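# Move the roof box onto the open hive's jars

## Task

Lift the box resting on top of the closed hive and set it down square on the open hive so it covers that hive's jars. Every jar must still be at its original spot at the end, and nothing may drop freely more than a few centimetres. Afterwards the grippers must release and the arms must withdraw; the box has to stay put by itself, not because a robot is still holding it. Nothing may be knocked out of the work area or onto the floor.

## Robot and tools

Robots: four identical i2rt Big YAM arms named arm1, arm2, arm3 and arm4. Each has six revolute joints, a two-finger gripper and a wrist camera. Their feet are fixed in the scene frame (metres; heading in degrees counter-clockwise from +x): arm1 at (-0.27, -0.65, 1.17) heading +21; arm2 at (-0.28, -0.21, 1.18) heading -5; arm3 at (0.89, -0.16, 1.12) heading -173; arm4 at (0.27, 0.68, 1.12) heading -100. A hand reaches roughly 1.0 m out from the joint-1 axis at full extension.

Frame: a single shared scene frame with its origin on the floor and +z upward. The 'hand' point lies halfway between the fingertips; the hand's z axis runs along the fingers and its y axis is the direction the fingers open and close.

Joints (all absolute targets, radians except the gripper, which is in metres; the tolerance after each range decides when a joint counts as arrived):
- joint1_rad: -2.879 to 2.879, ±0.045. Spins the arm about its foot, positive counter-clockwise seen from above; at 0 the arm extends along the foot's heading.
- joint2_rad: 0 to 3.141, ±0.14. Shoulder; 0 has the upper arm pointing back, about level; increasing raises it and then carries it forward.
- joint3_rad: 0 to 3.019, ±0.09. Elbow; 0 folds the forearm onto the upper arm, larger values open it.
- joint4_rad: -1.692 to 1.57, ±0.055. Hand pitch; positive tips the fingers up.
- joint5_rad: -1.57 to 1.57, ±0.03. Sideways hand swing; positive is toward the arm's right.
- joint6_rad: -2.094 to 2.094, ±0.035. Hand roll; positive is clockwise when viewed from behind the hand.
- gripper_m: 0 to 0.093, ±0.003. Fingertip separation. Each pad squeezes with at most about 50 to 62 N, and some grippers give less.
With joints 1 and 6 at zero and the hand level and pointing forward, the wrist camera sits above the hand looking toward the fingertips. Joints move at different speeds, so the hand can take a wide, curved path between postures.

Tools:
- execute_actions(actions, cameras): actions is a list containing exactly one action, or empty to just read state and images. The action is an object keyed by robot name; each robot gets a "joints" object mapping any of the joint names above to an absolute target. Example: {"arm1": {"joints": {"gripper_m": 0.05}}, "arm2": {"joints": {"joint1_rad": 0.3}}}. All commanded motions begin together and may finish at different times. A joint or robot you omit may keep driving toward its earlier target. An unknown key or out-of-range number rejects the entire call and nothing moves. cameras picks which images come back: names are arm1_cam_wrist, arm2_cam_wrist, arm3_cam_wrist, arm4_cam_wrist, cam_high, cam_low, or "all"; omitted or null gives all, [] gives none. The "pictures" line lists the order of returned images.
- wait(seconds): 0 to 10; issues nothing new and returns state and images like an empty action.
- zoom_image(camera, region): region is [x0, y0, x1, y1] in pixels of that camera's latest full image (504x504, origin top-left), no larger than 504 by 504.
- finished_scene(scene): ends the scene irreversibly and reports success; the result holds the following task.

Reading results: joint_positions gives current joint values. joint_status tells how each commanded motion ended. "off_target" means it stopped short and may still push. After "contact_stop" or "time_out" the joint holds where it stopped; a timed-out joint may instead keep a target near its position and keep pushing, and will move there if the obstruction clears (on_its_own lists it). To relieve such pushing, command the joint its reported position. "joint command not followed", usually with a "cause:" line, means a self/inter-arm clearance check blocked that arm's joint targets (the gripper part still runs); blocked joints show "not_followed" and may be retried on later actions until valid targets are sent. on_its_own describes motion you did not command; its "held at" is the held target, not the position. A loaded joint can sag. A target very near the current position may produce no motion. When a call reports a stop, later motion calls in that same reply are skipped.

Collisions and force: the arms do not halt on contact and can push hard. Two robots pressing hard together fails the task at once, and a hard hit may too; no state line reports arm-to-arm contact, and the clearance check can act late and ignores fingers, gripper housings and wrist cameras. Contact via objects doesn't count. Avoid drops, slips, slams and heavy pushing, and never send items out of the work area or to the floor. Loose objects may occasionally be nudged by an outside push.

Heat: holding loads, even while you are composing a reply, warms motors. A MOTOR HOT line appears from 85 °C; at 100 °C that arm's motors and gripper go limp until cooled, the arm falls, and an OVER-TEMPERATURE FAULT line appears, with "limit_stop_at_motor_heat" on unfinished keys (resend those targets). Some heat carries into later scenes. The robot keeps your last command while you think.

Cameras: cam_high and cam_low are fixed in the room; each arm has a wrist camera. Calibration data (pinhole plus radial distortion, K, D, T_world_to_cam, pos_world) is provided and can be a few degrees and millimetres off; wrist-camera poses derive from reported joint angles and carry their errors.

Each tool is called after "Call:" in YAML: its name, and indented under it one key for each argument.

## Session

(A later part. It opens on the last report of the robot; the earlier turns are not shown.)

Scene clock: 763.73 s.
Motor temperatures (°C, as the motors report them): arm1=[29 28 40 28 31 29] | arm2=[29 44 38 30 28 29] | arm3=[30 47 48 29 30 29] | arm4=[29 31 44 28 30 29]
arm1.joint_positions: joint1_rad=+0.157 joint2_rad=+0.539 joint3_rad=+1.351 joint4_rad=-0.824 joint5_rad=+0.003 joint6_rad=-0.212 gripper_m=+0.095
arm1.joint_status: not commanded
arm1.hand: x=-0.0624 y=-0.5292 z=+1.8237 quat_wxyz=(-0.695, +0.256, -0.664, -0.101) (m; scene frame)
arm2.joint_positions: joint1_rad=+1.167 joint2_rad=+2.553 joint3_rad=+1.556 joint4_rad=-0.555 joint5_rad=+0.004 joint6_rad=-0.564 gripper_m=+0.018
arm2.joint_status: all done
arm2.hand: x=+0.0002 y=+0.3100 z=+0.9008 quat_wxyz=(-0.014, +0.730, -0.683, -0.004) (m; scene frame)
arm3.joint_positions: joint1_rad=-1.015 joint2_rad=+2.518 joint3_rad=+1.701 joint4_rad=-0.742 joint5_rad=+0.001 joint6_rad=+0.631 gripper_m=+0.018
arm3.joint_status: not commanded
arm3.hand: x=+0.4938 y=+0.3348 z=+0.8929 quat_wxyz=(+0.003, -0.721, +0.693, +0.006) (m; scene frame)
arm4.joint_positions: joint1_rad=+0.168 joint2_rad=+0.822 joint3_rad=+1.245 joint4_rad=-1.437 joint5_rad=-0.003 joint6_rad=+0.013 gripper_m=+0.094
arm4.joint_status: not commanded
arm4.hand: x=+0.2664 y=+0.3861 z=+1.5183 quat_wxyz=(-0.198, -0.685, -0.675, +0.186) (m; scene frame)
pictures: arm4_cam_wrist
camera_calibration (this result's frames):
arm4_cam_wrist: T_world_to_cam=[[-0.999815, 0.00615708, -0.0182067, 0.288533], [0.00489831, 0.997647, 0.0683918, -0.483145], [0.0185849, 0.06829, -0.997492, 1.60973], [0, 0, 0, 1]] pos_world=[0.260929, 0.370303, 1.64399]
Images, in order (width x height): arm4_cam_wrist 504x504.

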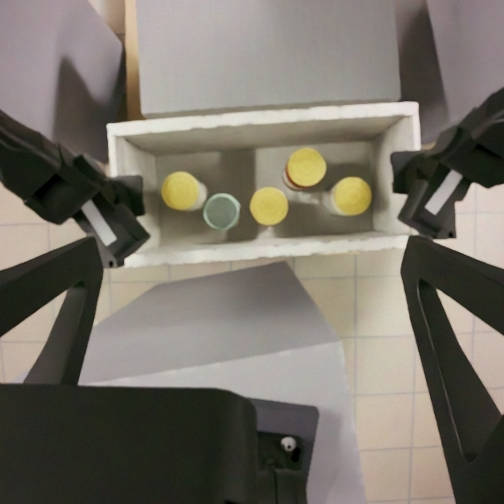

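Call:
execute_actions:
  actions:
    - {"arm2":{"joints":{"joint1_rad":1.15,"joint2_rad":2.425,"joint3_rad":1.562,"joint4_rad":-0.575,"joint6_rad":-0.585}},"arm3":{"joints":{"joint2_rad":2.42}}}
  cameras: ["arm4_cam_wrist"]

Call:
zoom_image:
  camera: "arm4_cam_wrist"
  region: [110, 110, 270, 270]

Call:
zoom_image:
  camera: "arm4_cam_wrist"
  region: [270, 100, 430, 260]

Scene clock: 774.63 s.
Motor temperatures (°C, as the motors report them): arm1=[29 28 40 28 31 29] | arm2=[29 44 38 30 28 29] | arm3=[30 48 48 29 30 29] | arm4=[29 31 44 28 30 29]
arm1.joint_positions: joint1_rad=+0.157 joint2_rad=+0.539 joint3_rad=+1.351 joint4_rad=-0.824 joint5_rad=+0.003 joint6_rad=-0.212 gripper_m=+0.095
arm1.joint_status: not commanded
arm1.hand: x=-0.0624 y=-0.5292 z=+1.8237 quat_wxyz=(-0.695, +0.256, -0.664, -0.101) (m; scene frame)
arm2.joint_positions: joint1_rad=+1.162 joint2_rad=+2.550 joint3_rad=+1.546 joint4_rad=-0.558 joint5_rad=+0.004 joint6_rad=-0.578 gripper_m=+0.018
arm2.joint_status: all done
arm2.hand: x=+0.0003 y=+0.3041 z=+0.9007 quat_wxyz=(-0.009, +0.733, -0.680, -0.002) (m; scene frame)
arm3.joint_positions: joint1_rad=-1.015 joint2_rad=+2.518 joint3_rad=+1.701 joint4_rad=-0.742 joint5_rad=+0.001 joint6_rad=+0.622 gripper_m=+0.018
arm3.joint_status: all done
arm3.hand: x=+0.4938 y=+0.3348 z=+0.8929 quat_wxyz=(+0.003, -0.724, +0.690, +0.006) (m; scene frame)
arm4.joint_positions: joint1_rad=+0.168 joint2_rad=+0.822 joint3_rad=+1.245 joint4_rad=-1.437 joint5_rad=-0.003 joint6_rad=+0.013 gripper_m=+0.094
arm4.joint_status: not commanded
arm4.hand: x=+0.2664 y=+0.3861 z=+1.5183 quat_wxyz=(-0.198, -0.685, -0.675, +0.186) (m; scene frame)
pictures: arm4_cam_wrist
camera_calibration (this result's frames):
arm4_cam_wrist: T_world_to_cam=[[-0.999815, 0.00615708, -0.0182067, 0.288533], [0.00489831, 0.997647, 0.0683918, -0.483145], [0.0185849, 0.06829, -0.997492, 1.60973], [0, 0, 0, 1]] pos_world=[0.260929, 0.370303, 1.64399]
Images, in order (width x height): arm4_cam_wrist 504x504.

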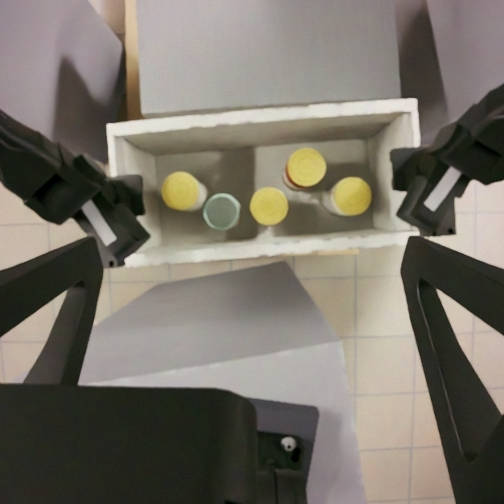

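Region (110, 110, 270, 270) of arm4_cam_wrist's 504x504 image, scaled by 3.150, with more detail than that image has.

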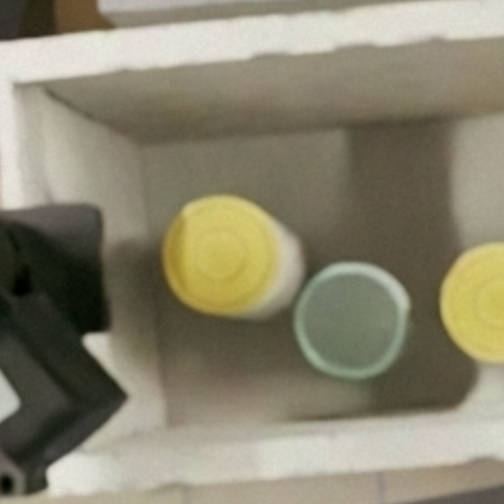

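Region (270, 100, 430, 260) of arm4_cam_wrist's 504x504 image, scaled by 3.150, with more detail than that image has.

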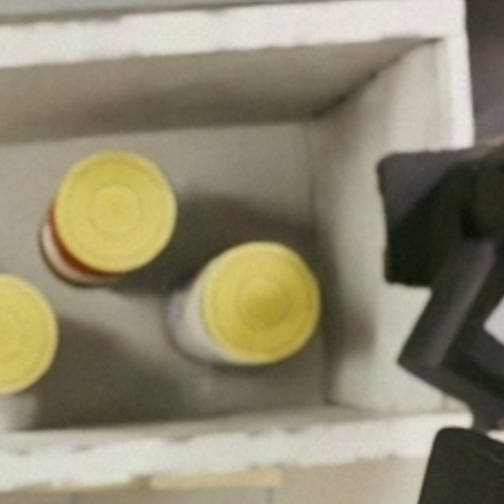

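Call:
execute_actions:
  actions:
    - {"arm2":{"joints":{"joint1_rad":1.162,"joint2_rad":2.545,"joint3_rad":1.552,"joint4_rad":-0.558,"joint6_rad":-0.578}},"arm3":{"joints":{"joint1_rad":-1.015,"joint2_rad":2.512,"joint3_rad":1.718,"joint4_rad":-0.742,"joint6_rad":0.622}}}
  cameras: []

Call:
execute_actions:
  actions:
    - {"arm2":{"joints":{"gripper_m":0.06}},"arm3":{"joints":{"gripper_m":0.06}}}
  cameras: ["arm4_cam_wrist","arm2_cam_wrist","arm3_cam_wrist"]

Scene clock: 788.53 s.
Motor temperatures (°C, as the motors report them): arm1=[29 28 40 28 31 29] | arm2=[29 46 37 30 28 29] | arm3=[30 49 47 29 30 29] | arm4=[29 31 44 28 30 29]
arm1.joint_positions: joint1_rad=+0.157 joint2_rad=+0.539 joint3_rad=+1.351 joint4_rad=-0.824 joint5_rad=+0.003 joint6_rad=-0.212 gripper_m=+0.095
arm1.joint_status: not commanded
arm1.hand: x=-0.0624 y=-0.5292 z=+1.8237 quat_wxyz=(-0.695, +0.256, -0.664, -0.101) (m; scene frame)
arm2.joint_positions: joint1_rad=+1.162 joint2_rad=+2.550 joint3_rad=+1.542 joint4_rad=-0.555 joint5_rad=+0.004 joint6_rad=-0.578 gripper_m=+0.018
arm2.joint_status: all done
arm2.hand: x=-0.0004 y=+0.3029 z=+0.8996 quat_wxyz=(-0.009, +0.733, -0.680, -0.002) (m; scene frame)
arm3.joint_positions: joint1_rad=-1.015 joint2_rad=+2.521 joint3_rad=+1.701 joint4_rad=-0.744 joint5_rad=+0.001 joint6_rad=+0.622 gripper_m=+0.018
arm3.joint_status: all done
arm3.hand: x=+0.4947 y=+0.3335 z=+0.8908 quat_wxyz=(+0.002, -0.724, +0.690, +0.004) (m; scene frame)
arm4.joint_positions: joint1_rad=+0.168 joint2_rad=+0.822 joint3_rad=+1.245 joint4_rad=-1.437 joint5_rad=-0.003 joint6_rad=+0.013 gripper_m=+0.094
arm4.joint_status: not commanded
arm4.hand: x=+0.2664 y=+0.3861 z=+1.5183 quat_wxyz=(-0.198, -0.685, -0.675, +0.186) (m; scene frame)
pictures: none
No camera images: the call's "cameras" was empty. Leave "cameras" out to get every camera's image.

Scene clock: 789.20 s.
Motor temperatures (°C, as the motors report them): arm1=[29 28 40 28 31 29] | arm2=[29 45 37 30 28 29] | arm3=[30 49 47 29 30 29] | arm4=[29 31 44 28 30 29]
arm1.joint_positions: joint1_rad=+0.157 joint2_rad=+0.539 joint3_rad=+1.351 joint4_rad=-0.824 joint5_rad=+0.003 joint6_rad=-0.212 gripper_m=+0.095
arm1.joint_status: not commanded
arm1.hand: x=-0.0624 y=-0.5292 z=+1.8237 quat_wxyz=(-0.695, +0.256, -0.664, -0.101) (m; scene frame)
arm2.joint_positions: joint1_rad=+1.162 joint2_rad=+2.549 joint3_rad=+1.543 joint4_rad=-0.555 joint5_rad=+0.003 joint6_rad=-0.578 gripper_m=+0.060
arm2.joint_status: all done
arm2.hand: x=-0.0001 y=+0.3037 z=+0.9004 quat_wxyz=(-0.009, +0.733, -0.680, -0.003) (m; scene frame)
arm3.joint_positions: joint1_rad=-1.015 joint2_rad=+2.517 joint3_rad=+1.701 joint4_rad=-0.743 joint5_rad=+0.001 joint6_rad=+0.622 gripper_m=+0.060
arm3.joint_status: all done
arm3.hand: x=+0.4938 y=+0.3347 z=+0.8931 quat_wxyz=(+0.003, -0.724, +0.690, +0.006) (m; scene frame)
arm4.joint_positions: joint1_rad=+0.168 joint2_rad=+0.822 joint3_rad=+1.245 joint4_rad=-1.437 joint5_rad=-0.003 joint6_rad=+0.013 gripper_m=+0.094
arm4.joint_status: not commanded
arm4.hand: x=+0.2664 y=+0.3861 z=+1.5183 quat_wxyz=(-0.198, -0.685, -0.675, +0.186) (m; scene frame)
pictures: arm2_cam_wrist, arm3_cam_wrist, arm4_cam_wrist
camera_calibration (this result's frames):
arm2_cam_wrist: T_world_to_cam=[[0.996971, 0.0776798, 0.00376306, -0.0246292], [0.0615305, -0.817448, 0.572706, -0.260602], [0.0475638, -0.57074, -0.819752, 1.03531], [0, 0, 0, 1]] pos_world=[-0.00865376, 0.379777, 0.998038]
arm3_cam_wrist: T_world_to_cam=[[0.999058, 0.0433074, 0.00288651, -0.514913], [0.0338497, -0.81905, 0.572723, -0.254172], [0.0271673, -0.572085, -0.819744, 1.03243], [0, 0, 0, 1]] pos_world=[0.494983, 0.40476, 0.993388]
arm4_cam_wrist: T_world_to_cam=[[-0.999815, 0.00615708, -0.0182067, 0.288533], [0.00489831, 0.997647, 0.0683918, -0.483145], [0.0185849, 0.06829, -0.997492, 1.60973], [0, 0, 0, 1]] pos_world=[0.260929, 0.370303, 1.64399]
Images, in order (width x height): arm2_cam_wrist 504x504, arm3_cam_wrist 504x504, arm4_cam_wrist 504x504.

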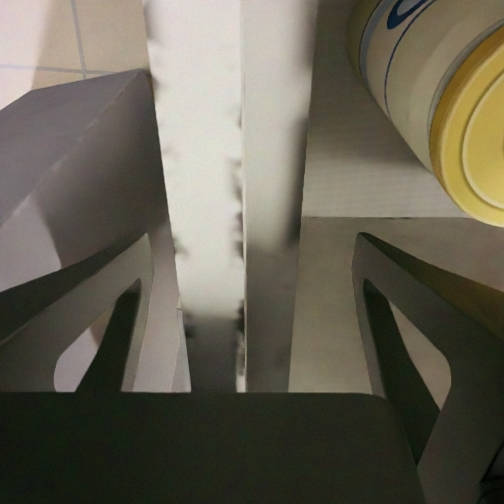

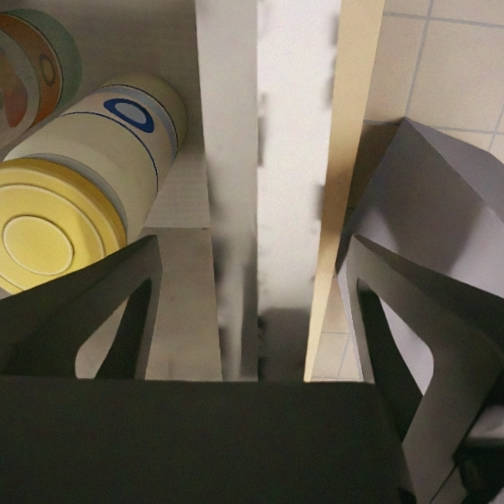

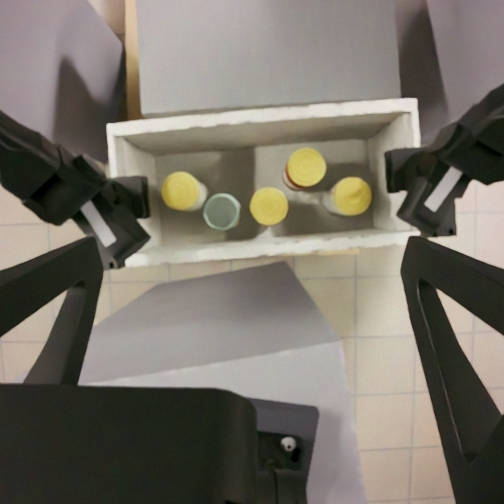

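Call:
execute_actions:
  actions:
    - {"arm2":{"joints":{"joint2_rad":2.37,"joint3_rad":1.515,"joint4_rad":-0.675}},"arm3":{"joints":{"joint2_rad":2.36,"joint3_rad":1.70,"joint4_rad":-0.865}}}
  cameras: []

Scene clock: 797.90 s.
Motor temperatures (°C, as the motors report them): arm1=[29 28 41 28 31 29] | arm2=[29 44 36 30 28 29] | arm3=[30 47 45 29 30 29] | arm4=[29 31 44 28 30 29]
arm1.joint_positions: joint1_rad=+0.157 joint2_rad=+0.539 joint3_rad=+1.351 joint4_rad=-0.824 joint5_rad=+0.003 joint6_rad=-0.212 gripper_m=+0.095
arm1.joint_status: not commanded
arm1.hand: x=-0.0624 y=-0.5292 z=+1.8237 quat_wxyz=(-0.695, +0.256, -0.664, -0.101) (m; scene frame)
arm2.joint_positions: joint1_rad=+1.162 joint2_rad=+2.345 joint3_rad=+1.504 joint4_rad=-0.667 joint5_rad=+0.003 joint6_rad=-0.578 gripper_m=+0.060
arm2.joint_status: all done
arm2.hand: x=+0.0115 y=+0.3241 z=+1.0071 quat_wxyz=(-0.035, +0.732, -0.680, -0.009) (m; scene frame)
arm3.joint_positions: joint1_rad=-1.015 joint2_rad=+2.339 joint3_rad=+1.701 joint4_rad=-0.858 joint5_rad=+0.001 joint6_rad=+0.622 gripper_m=+0.060
arm3.joint_status: all done
arm3.hand: x=+0.4776 y=+0.3546 z=+1.0034 quat_wxyz=(+0.007, -0.723, +0.690, +0.037) (m; scene frame)
arm4.joint_positions: joint1_rad=+0.168 joint2_rad=+0.822 joint3_rad=+1.245 joint4_rad=-1.437 joint5_rad=-0.003 joint6_rad=+0.013 gripper_m=+0.094
arm4.joint_status: not commanded
arm4.hand: x=+0.2664 y=+0.3861 z=+1.5183 quat_wxyz=(-0.198, -0.685, -0.675, +0.186) (m; scene frame)
pictures: none
No camera images: the call's "cameras" was empty. Leave "cameras" out to get every camera's image.

Call:
execute_actions:
  actions:
    - {"arm2":{"joints":{"joint1_rad":1.45,"joint2_rad":1.75,"joint3_rad":1.25,"joint4_rad":-0.95}},"arm3":{"joints":{"joint1_rad":-1.3,"joint2_rad":1.75,"joint3_rad":1.4,"joint4_rad":-1.1}}}
  cameras: ["arm4_cam_wrist","cam_high","cam_low"]

Call:
zoom_image:
  camera: "arm4_cam_wrist"
  region: [90, 80, 440, 290]

Call:
zoom_image:
  camera: "cam_high"
  region: [150, 140, 280, 260]

Scene clock: 808.83 s.
Motor temperatures (°C, as the motors report them): arm1=[29 28 41 28 31 29] | arm2=[29 43 36 30 28 29] | arm3=[30 46 43 29 30 29] | arm4=[29 31 44 28 30 29]
arm1.joint_positions: joint1_rad=+0.157 joint2_rad=+0.539 joint3_rad=+1.351 joint4_rad=-0.824 joint5_rad=+0.003 joint6_rad=-0.212 gripper_m=+0.095
arm1.joint_status: not commanded
arm1.hand: x=-0.0624 y=-0.5292 z=+1.8237 quat_wxyz=(-0.695, +0.256, -0.664, -0.101) (m; scene frame)
arm2.joint_positions: joint1_rad=+1.452 joint2_rad=+1.725 joint3_rad=+1.244 joint4_rad=-0.942 joint5_rad=-0.002 joint6_rad=-0.578 gripper_m=+0.060
arm2.joint_status: all done
arm2.hand: x=-0.1705 y=+0.3018 z=+1.2575 quat_wxyz=(-0.073, +0.821, -0.566, -0.031) (m; scene frame)
arm3.joint_positions: joint1_rad=-1.292 joint2_rad=+1.720 joint3_rad=+1.410 joint4_rad=-1.094 joint5_rad=+0.001 joint6_rad=+0.622 gripper_m=+0.060
arm3.joint_status: all done
arm3.hand: x=+0.6759 y=+0.3454 z=+1.2566 quat_wxyz=(+0.025, -0.619, +0.781, +0.081) (m; scene frame)
arm4.joint_positions: joint1_rad=+0.168 joint2_rad=+0.822 joint3_rad=+1.245 joint4_rad=-1.437 joint5_rad=-0.003 joint6_rad=+0.013 gripper_m=+0.094
arm4.joint_status: not commanded
arm4.hand: x=+0.2664 y=+0.3861 z=+1.5183 quat_wxyz=(-0.198, -0.685, -0.675, +0.186) (m; scene frame)
pictures: arm4_cam_wrist, cam_high, cam_low
camera_calibration (this result's frames):
arm4_cam_wrist: T_world_to_cam=[[-0.999815, 0.00615708, -0.0182067, 0.288533], [0.00489831, 0.997647, 0.0683918, -0.483145], [0.0185849, 0.06829, -0.997492, 1.60973], [0, 0, 0, 1]] pos_world=[0.260929, 0.370303, 1.64399]
Images, in order (width x height): arm4_cam_wrist 504x504, cam_high 504x504, cam_low 504x504.

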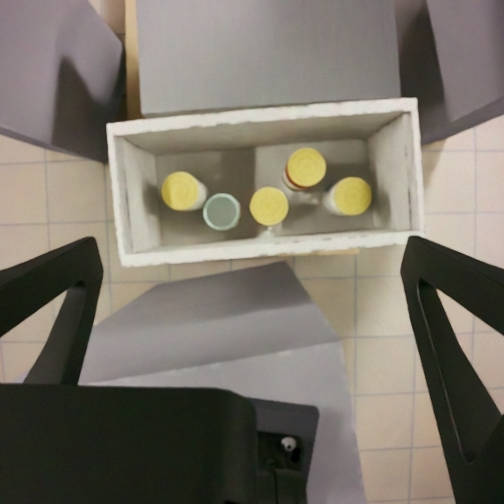

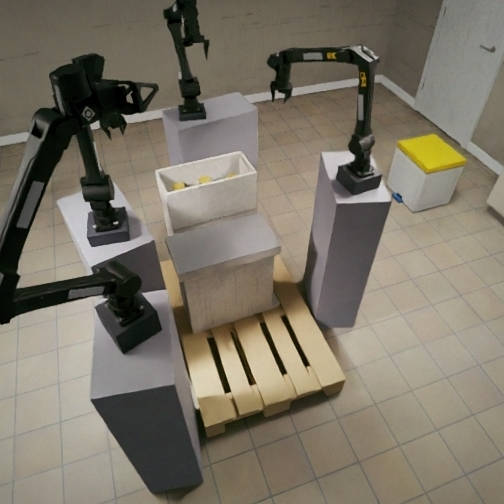

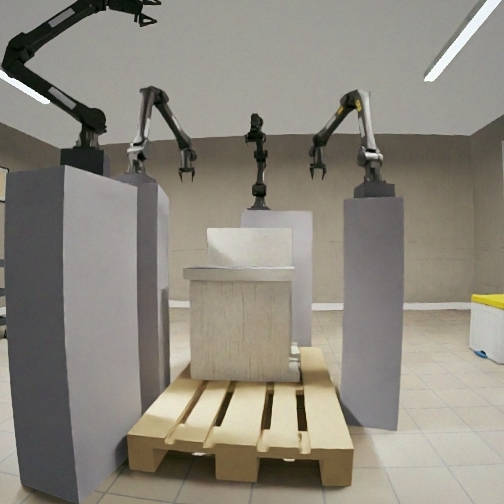

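Region (90, 80, 440, 290) of arm4_cam_wrist's 504x504 image, scaled by 1.440, with more detail than that image has; it fills the top 302 rows of this view, and the rest is white.

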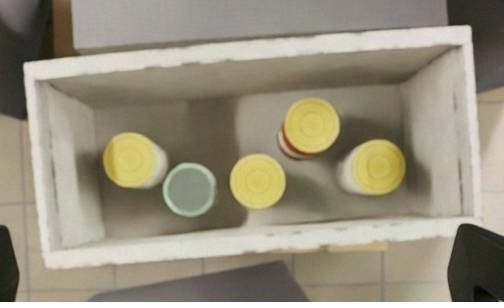

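Region (150, 140, 280, 260) of cam_high's 504x504 image, scaled by 3.877, with more detail than that image has; it fills the top 465 rows of this view, and the rest is white.

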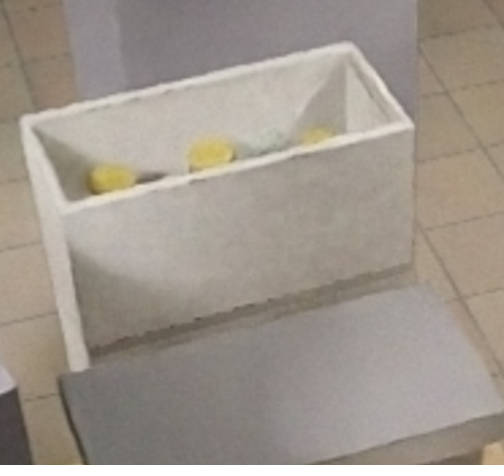

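Call:
execute_actions:
  actions: []
  cameras: ["arm2_cam_wrist","arm3_cam_wrist"]

Scene clock: 811.33 s.
Motor temperatures (°C, as the motors report them): arm1=[29 28 41 28 31 29] | arm2=[29 42 36 30 28 29] | arm3=[30 45 43 29 30 29] | arm4=[29 31 44 28 30 29]
arm1.joint_positions: joint1_rad=+0.157 joint2_rad=+0.539 joint3_rad=+1.351 joint4_rad=-0.824 joint5_rad=+0.003 joint6_rad=-0.212 gripper_m=+0.095
arm1.joint_status: not commanded
arm1.hand: x=-0.0624 y=-0.5292 z=+1.8237 quat_wxyz=(-0.695, +0.256, -0.664, -0.101) (m; scene frame)
arm2.joint_positions: joint1_rad=+1.452 joint2_rad=+1.725 joint3_rad=+1.244 joint4_rad=-0.942 joint5_rad=-0.002 joint6_rad=-0.578 gripper_m=+0.060
arm2.joint_status: all done
arm2.hand: x=-0.1705 y=+0.3018 z=+1.2575 quat_wxyz=(-0.073, +0.821, -0.566, -0.031) (m; scene frame)
arm3.joint_positions: joint1_rad=-1.292 joint2_rad=+1.720 joint3_rad=+1.410 joint4_rad=-1.094 joint5_rad=+0.001 joint6_rad=+0.622 gripper_m=+0.060
arm3.joint_status: all done
arm3.hand: x=+0.6759 y=+0.3454 z=+1.2566 quat_wxyz=(+0.025, -0.619, +0.781, +0.081) (m; scene frame)
arm4.joint_positions: joint1_rad=+0.168 joint2_rad=+0.822 joint3_rad=+1.245 joint4_rad=-1.437 joint5_rad=-0.003 joint6_rad=+0.013 gripper_m=+0.094
arm4.joint_status: not commanded
arm4.hand: x=+0.2664 y=+0.3861 z=+1.5183 quat_wxyz=(-0.198, -0.685, -0.675, +0.186) (m; scene frame)
pictures: arm2_cam_wrist, arm3_cam_wrist
camera_calibration (this result's frames):
arm2_cam_wrist: T_world_to_cam=[[0.932118, 0.353514, 0.0786417, -0.0443926], [0.277613, -0.83692, 0.471695, -0.286438], [0.232568, -0.417843, -0.878248, 1.39401], [0, 0, 0, 1]] pos_world=[-0.203304, 0.358447, 1.36289]
arm3_cam_wrist: T_world_to_cam=[[0.970205, -0.225174, -0.0894326, -0.470107], [-0.15975, -0.872049, 0.462613, -0.172188], [-0.182158, -0.434543, -0.882038, 1.50386], [0, 0, 0, 1]] pos_world=[0.702533, 0.39748, 1.36408]
Images, in order (width x height): arm2_cam_wrist 504x504, arm3_cam_wrist 504x504.

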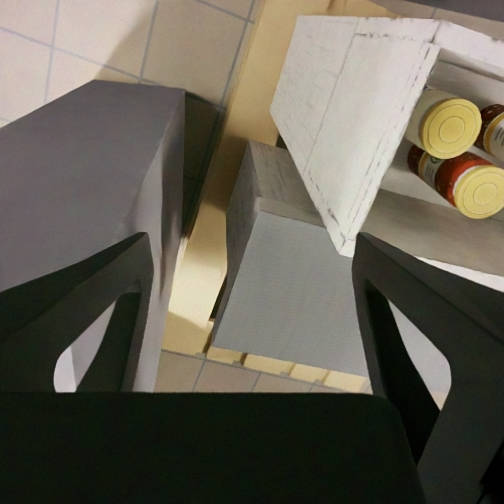

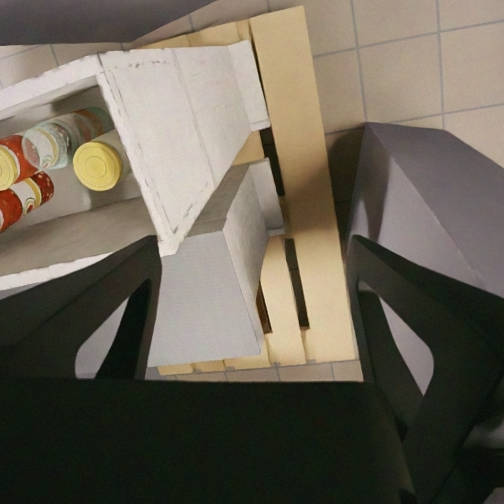

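The box sits flush on both ends and the jars are undisturbed.

Call:
finished_scene:
  scene: 1

The scene is finished: the task was done.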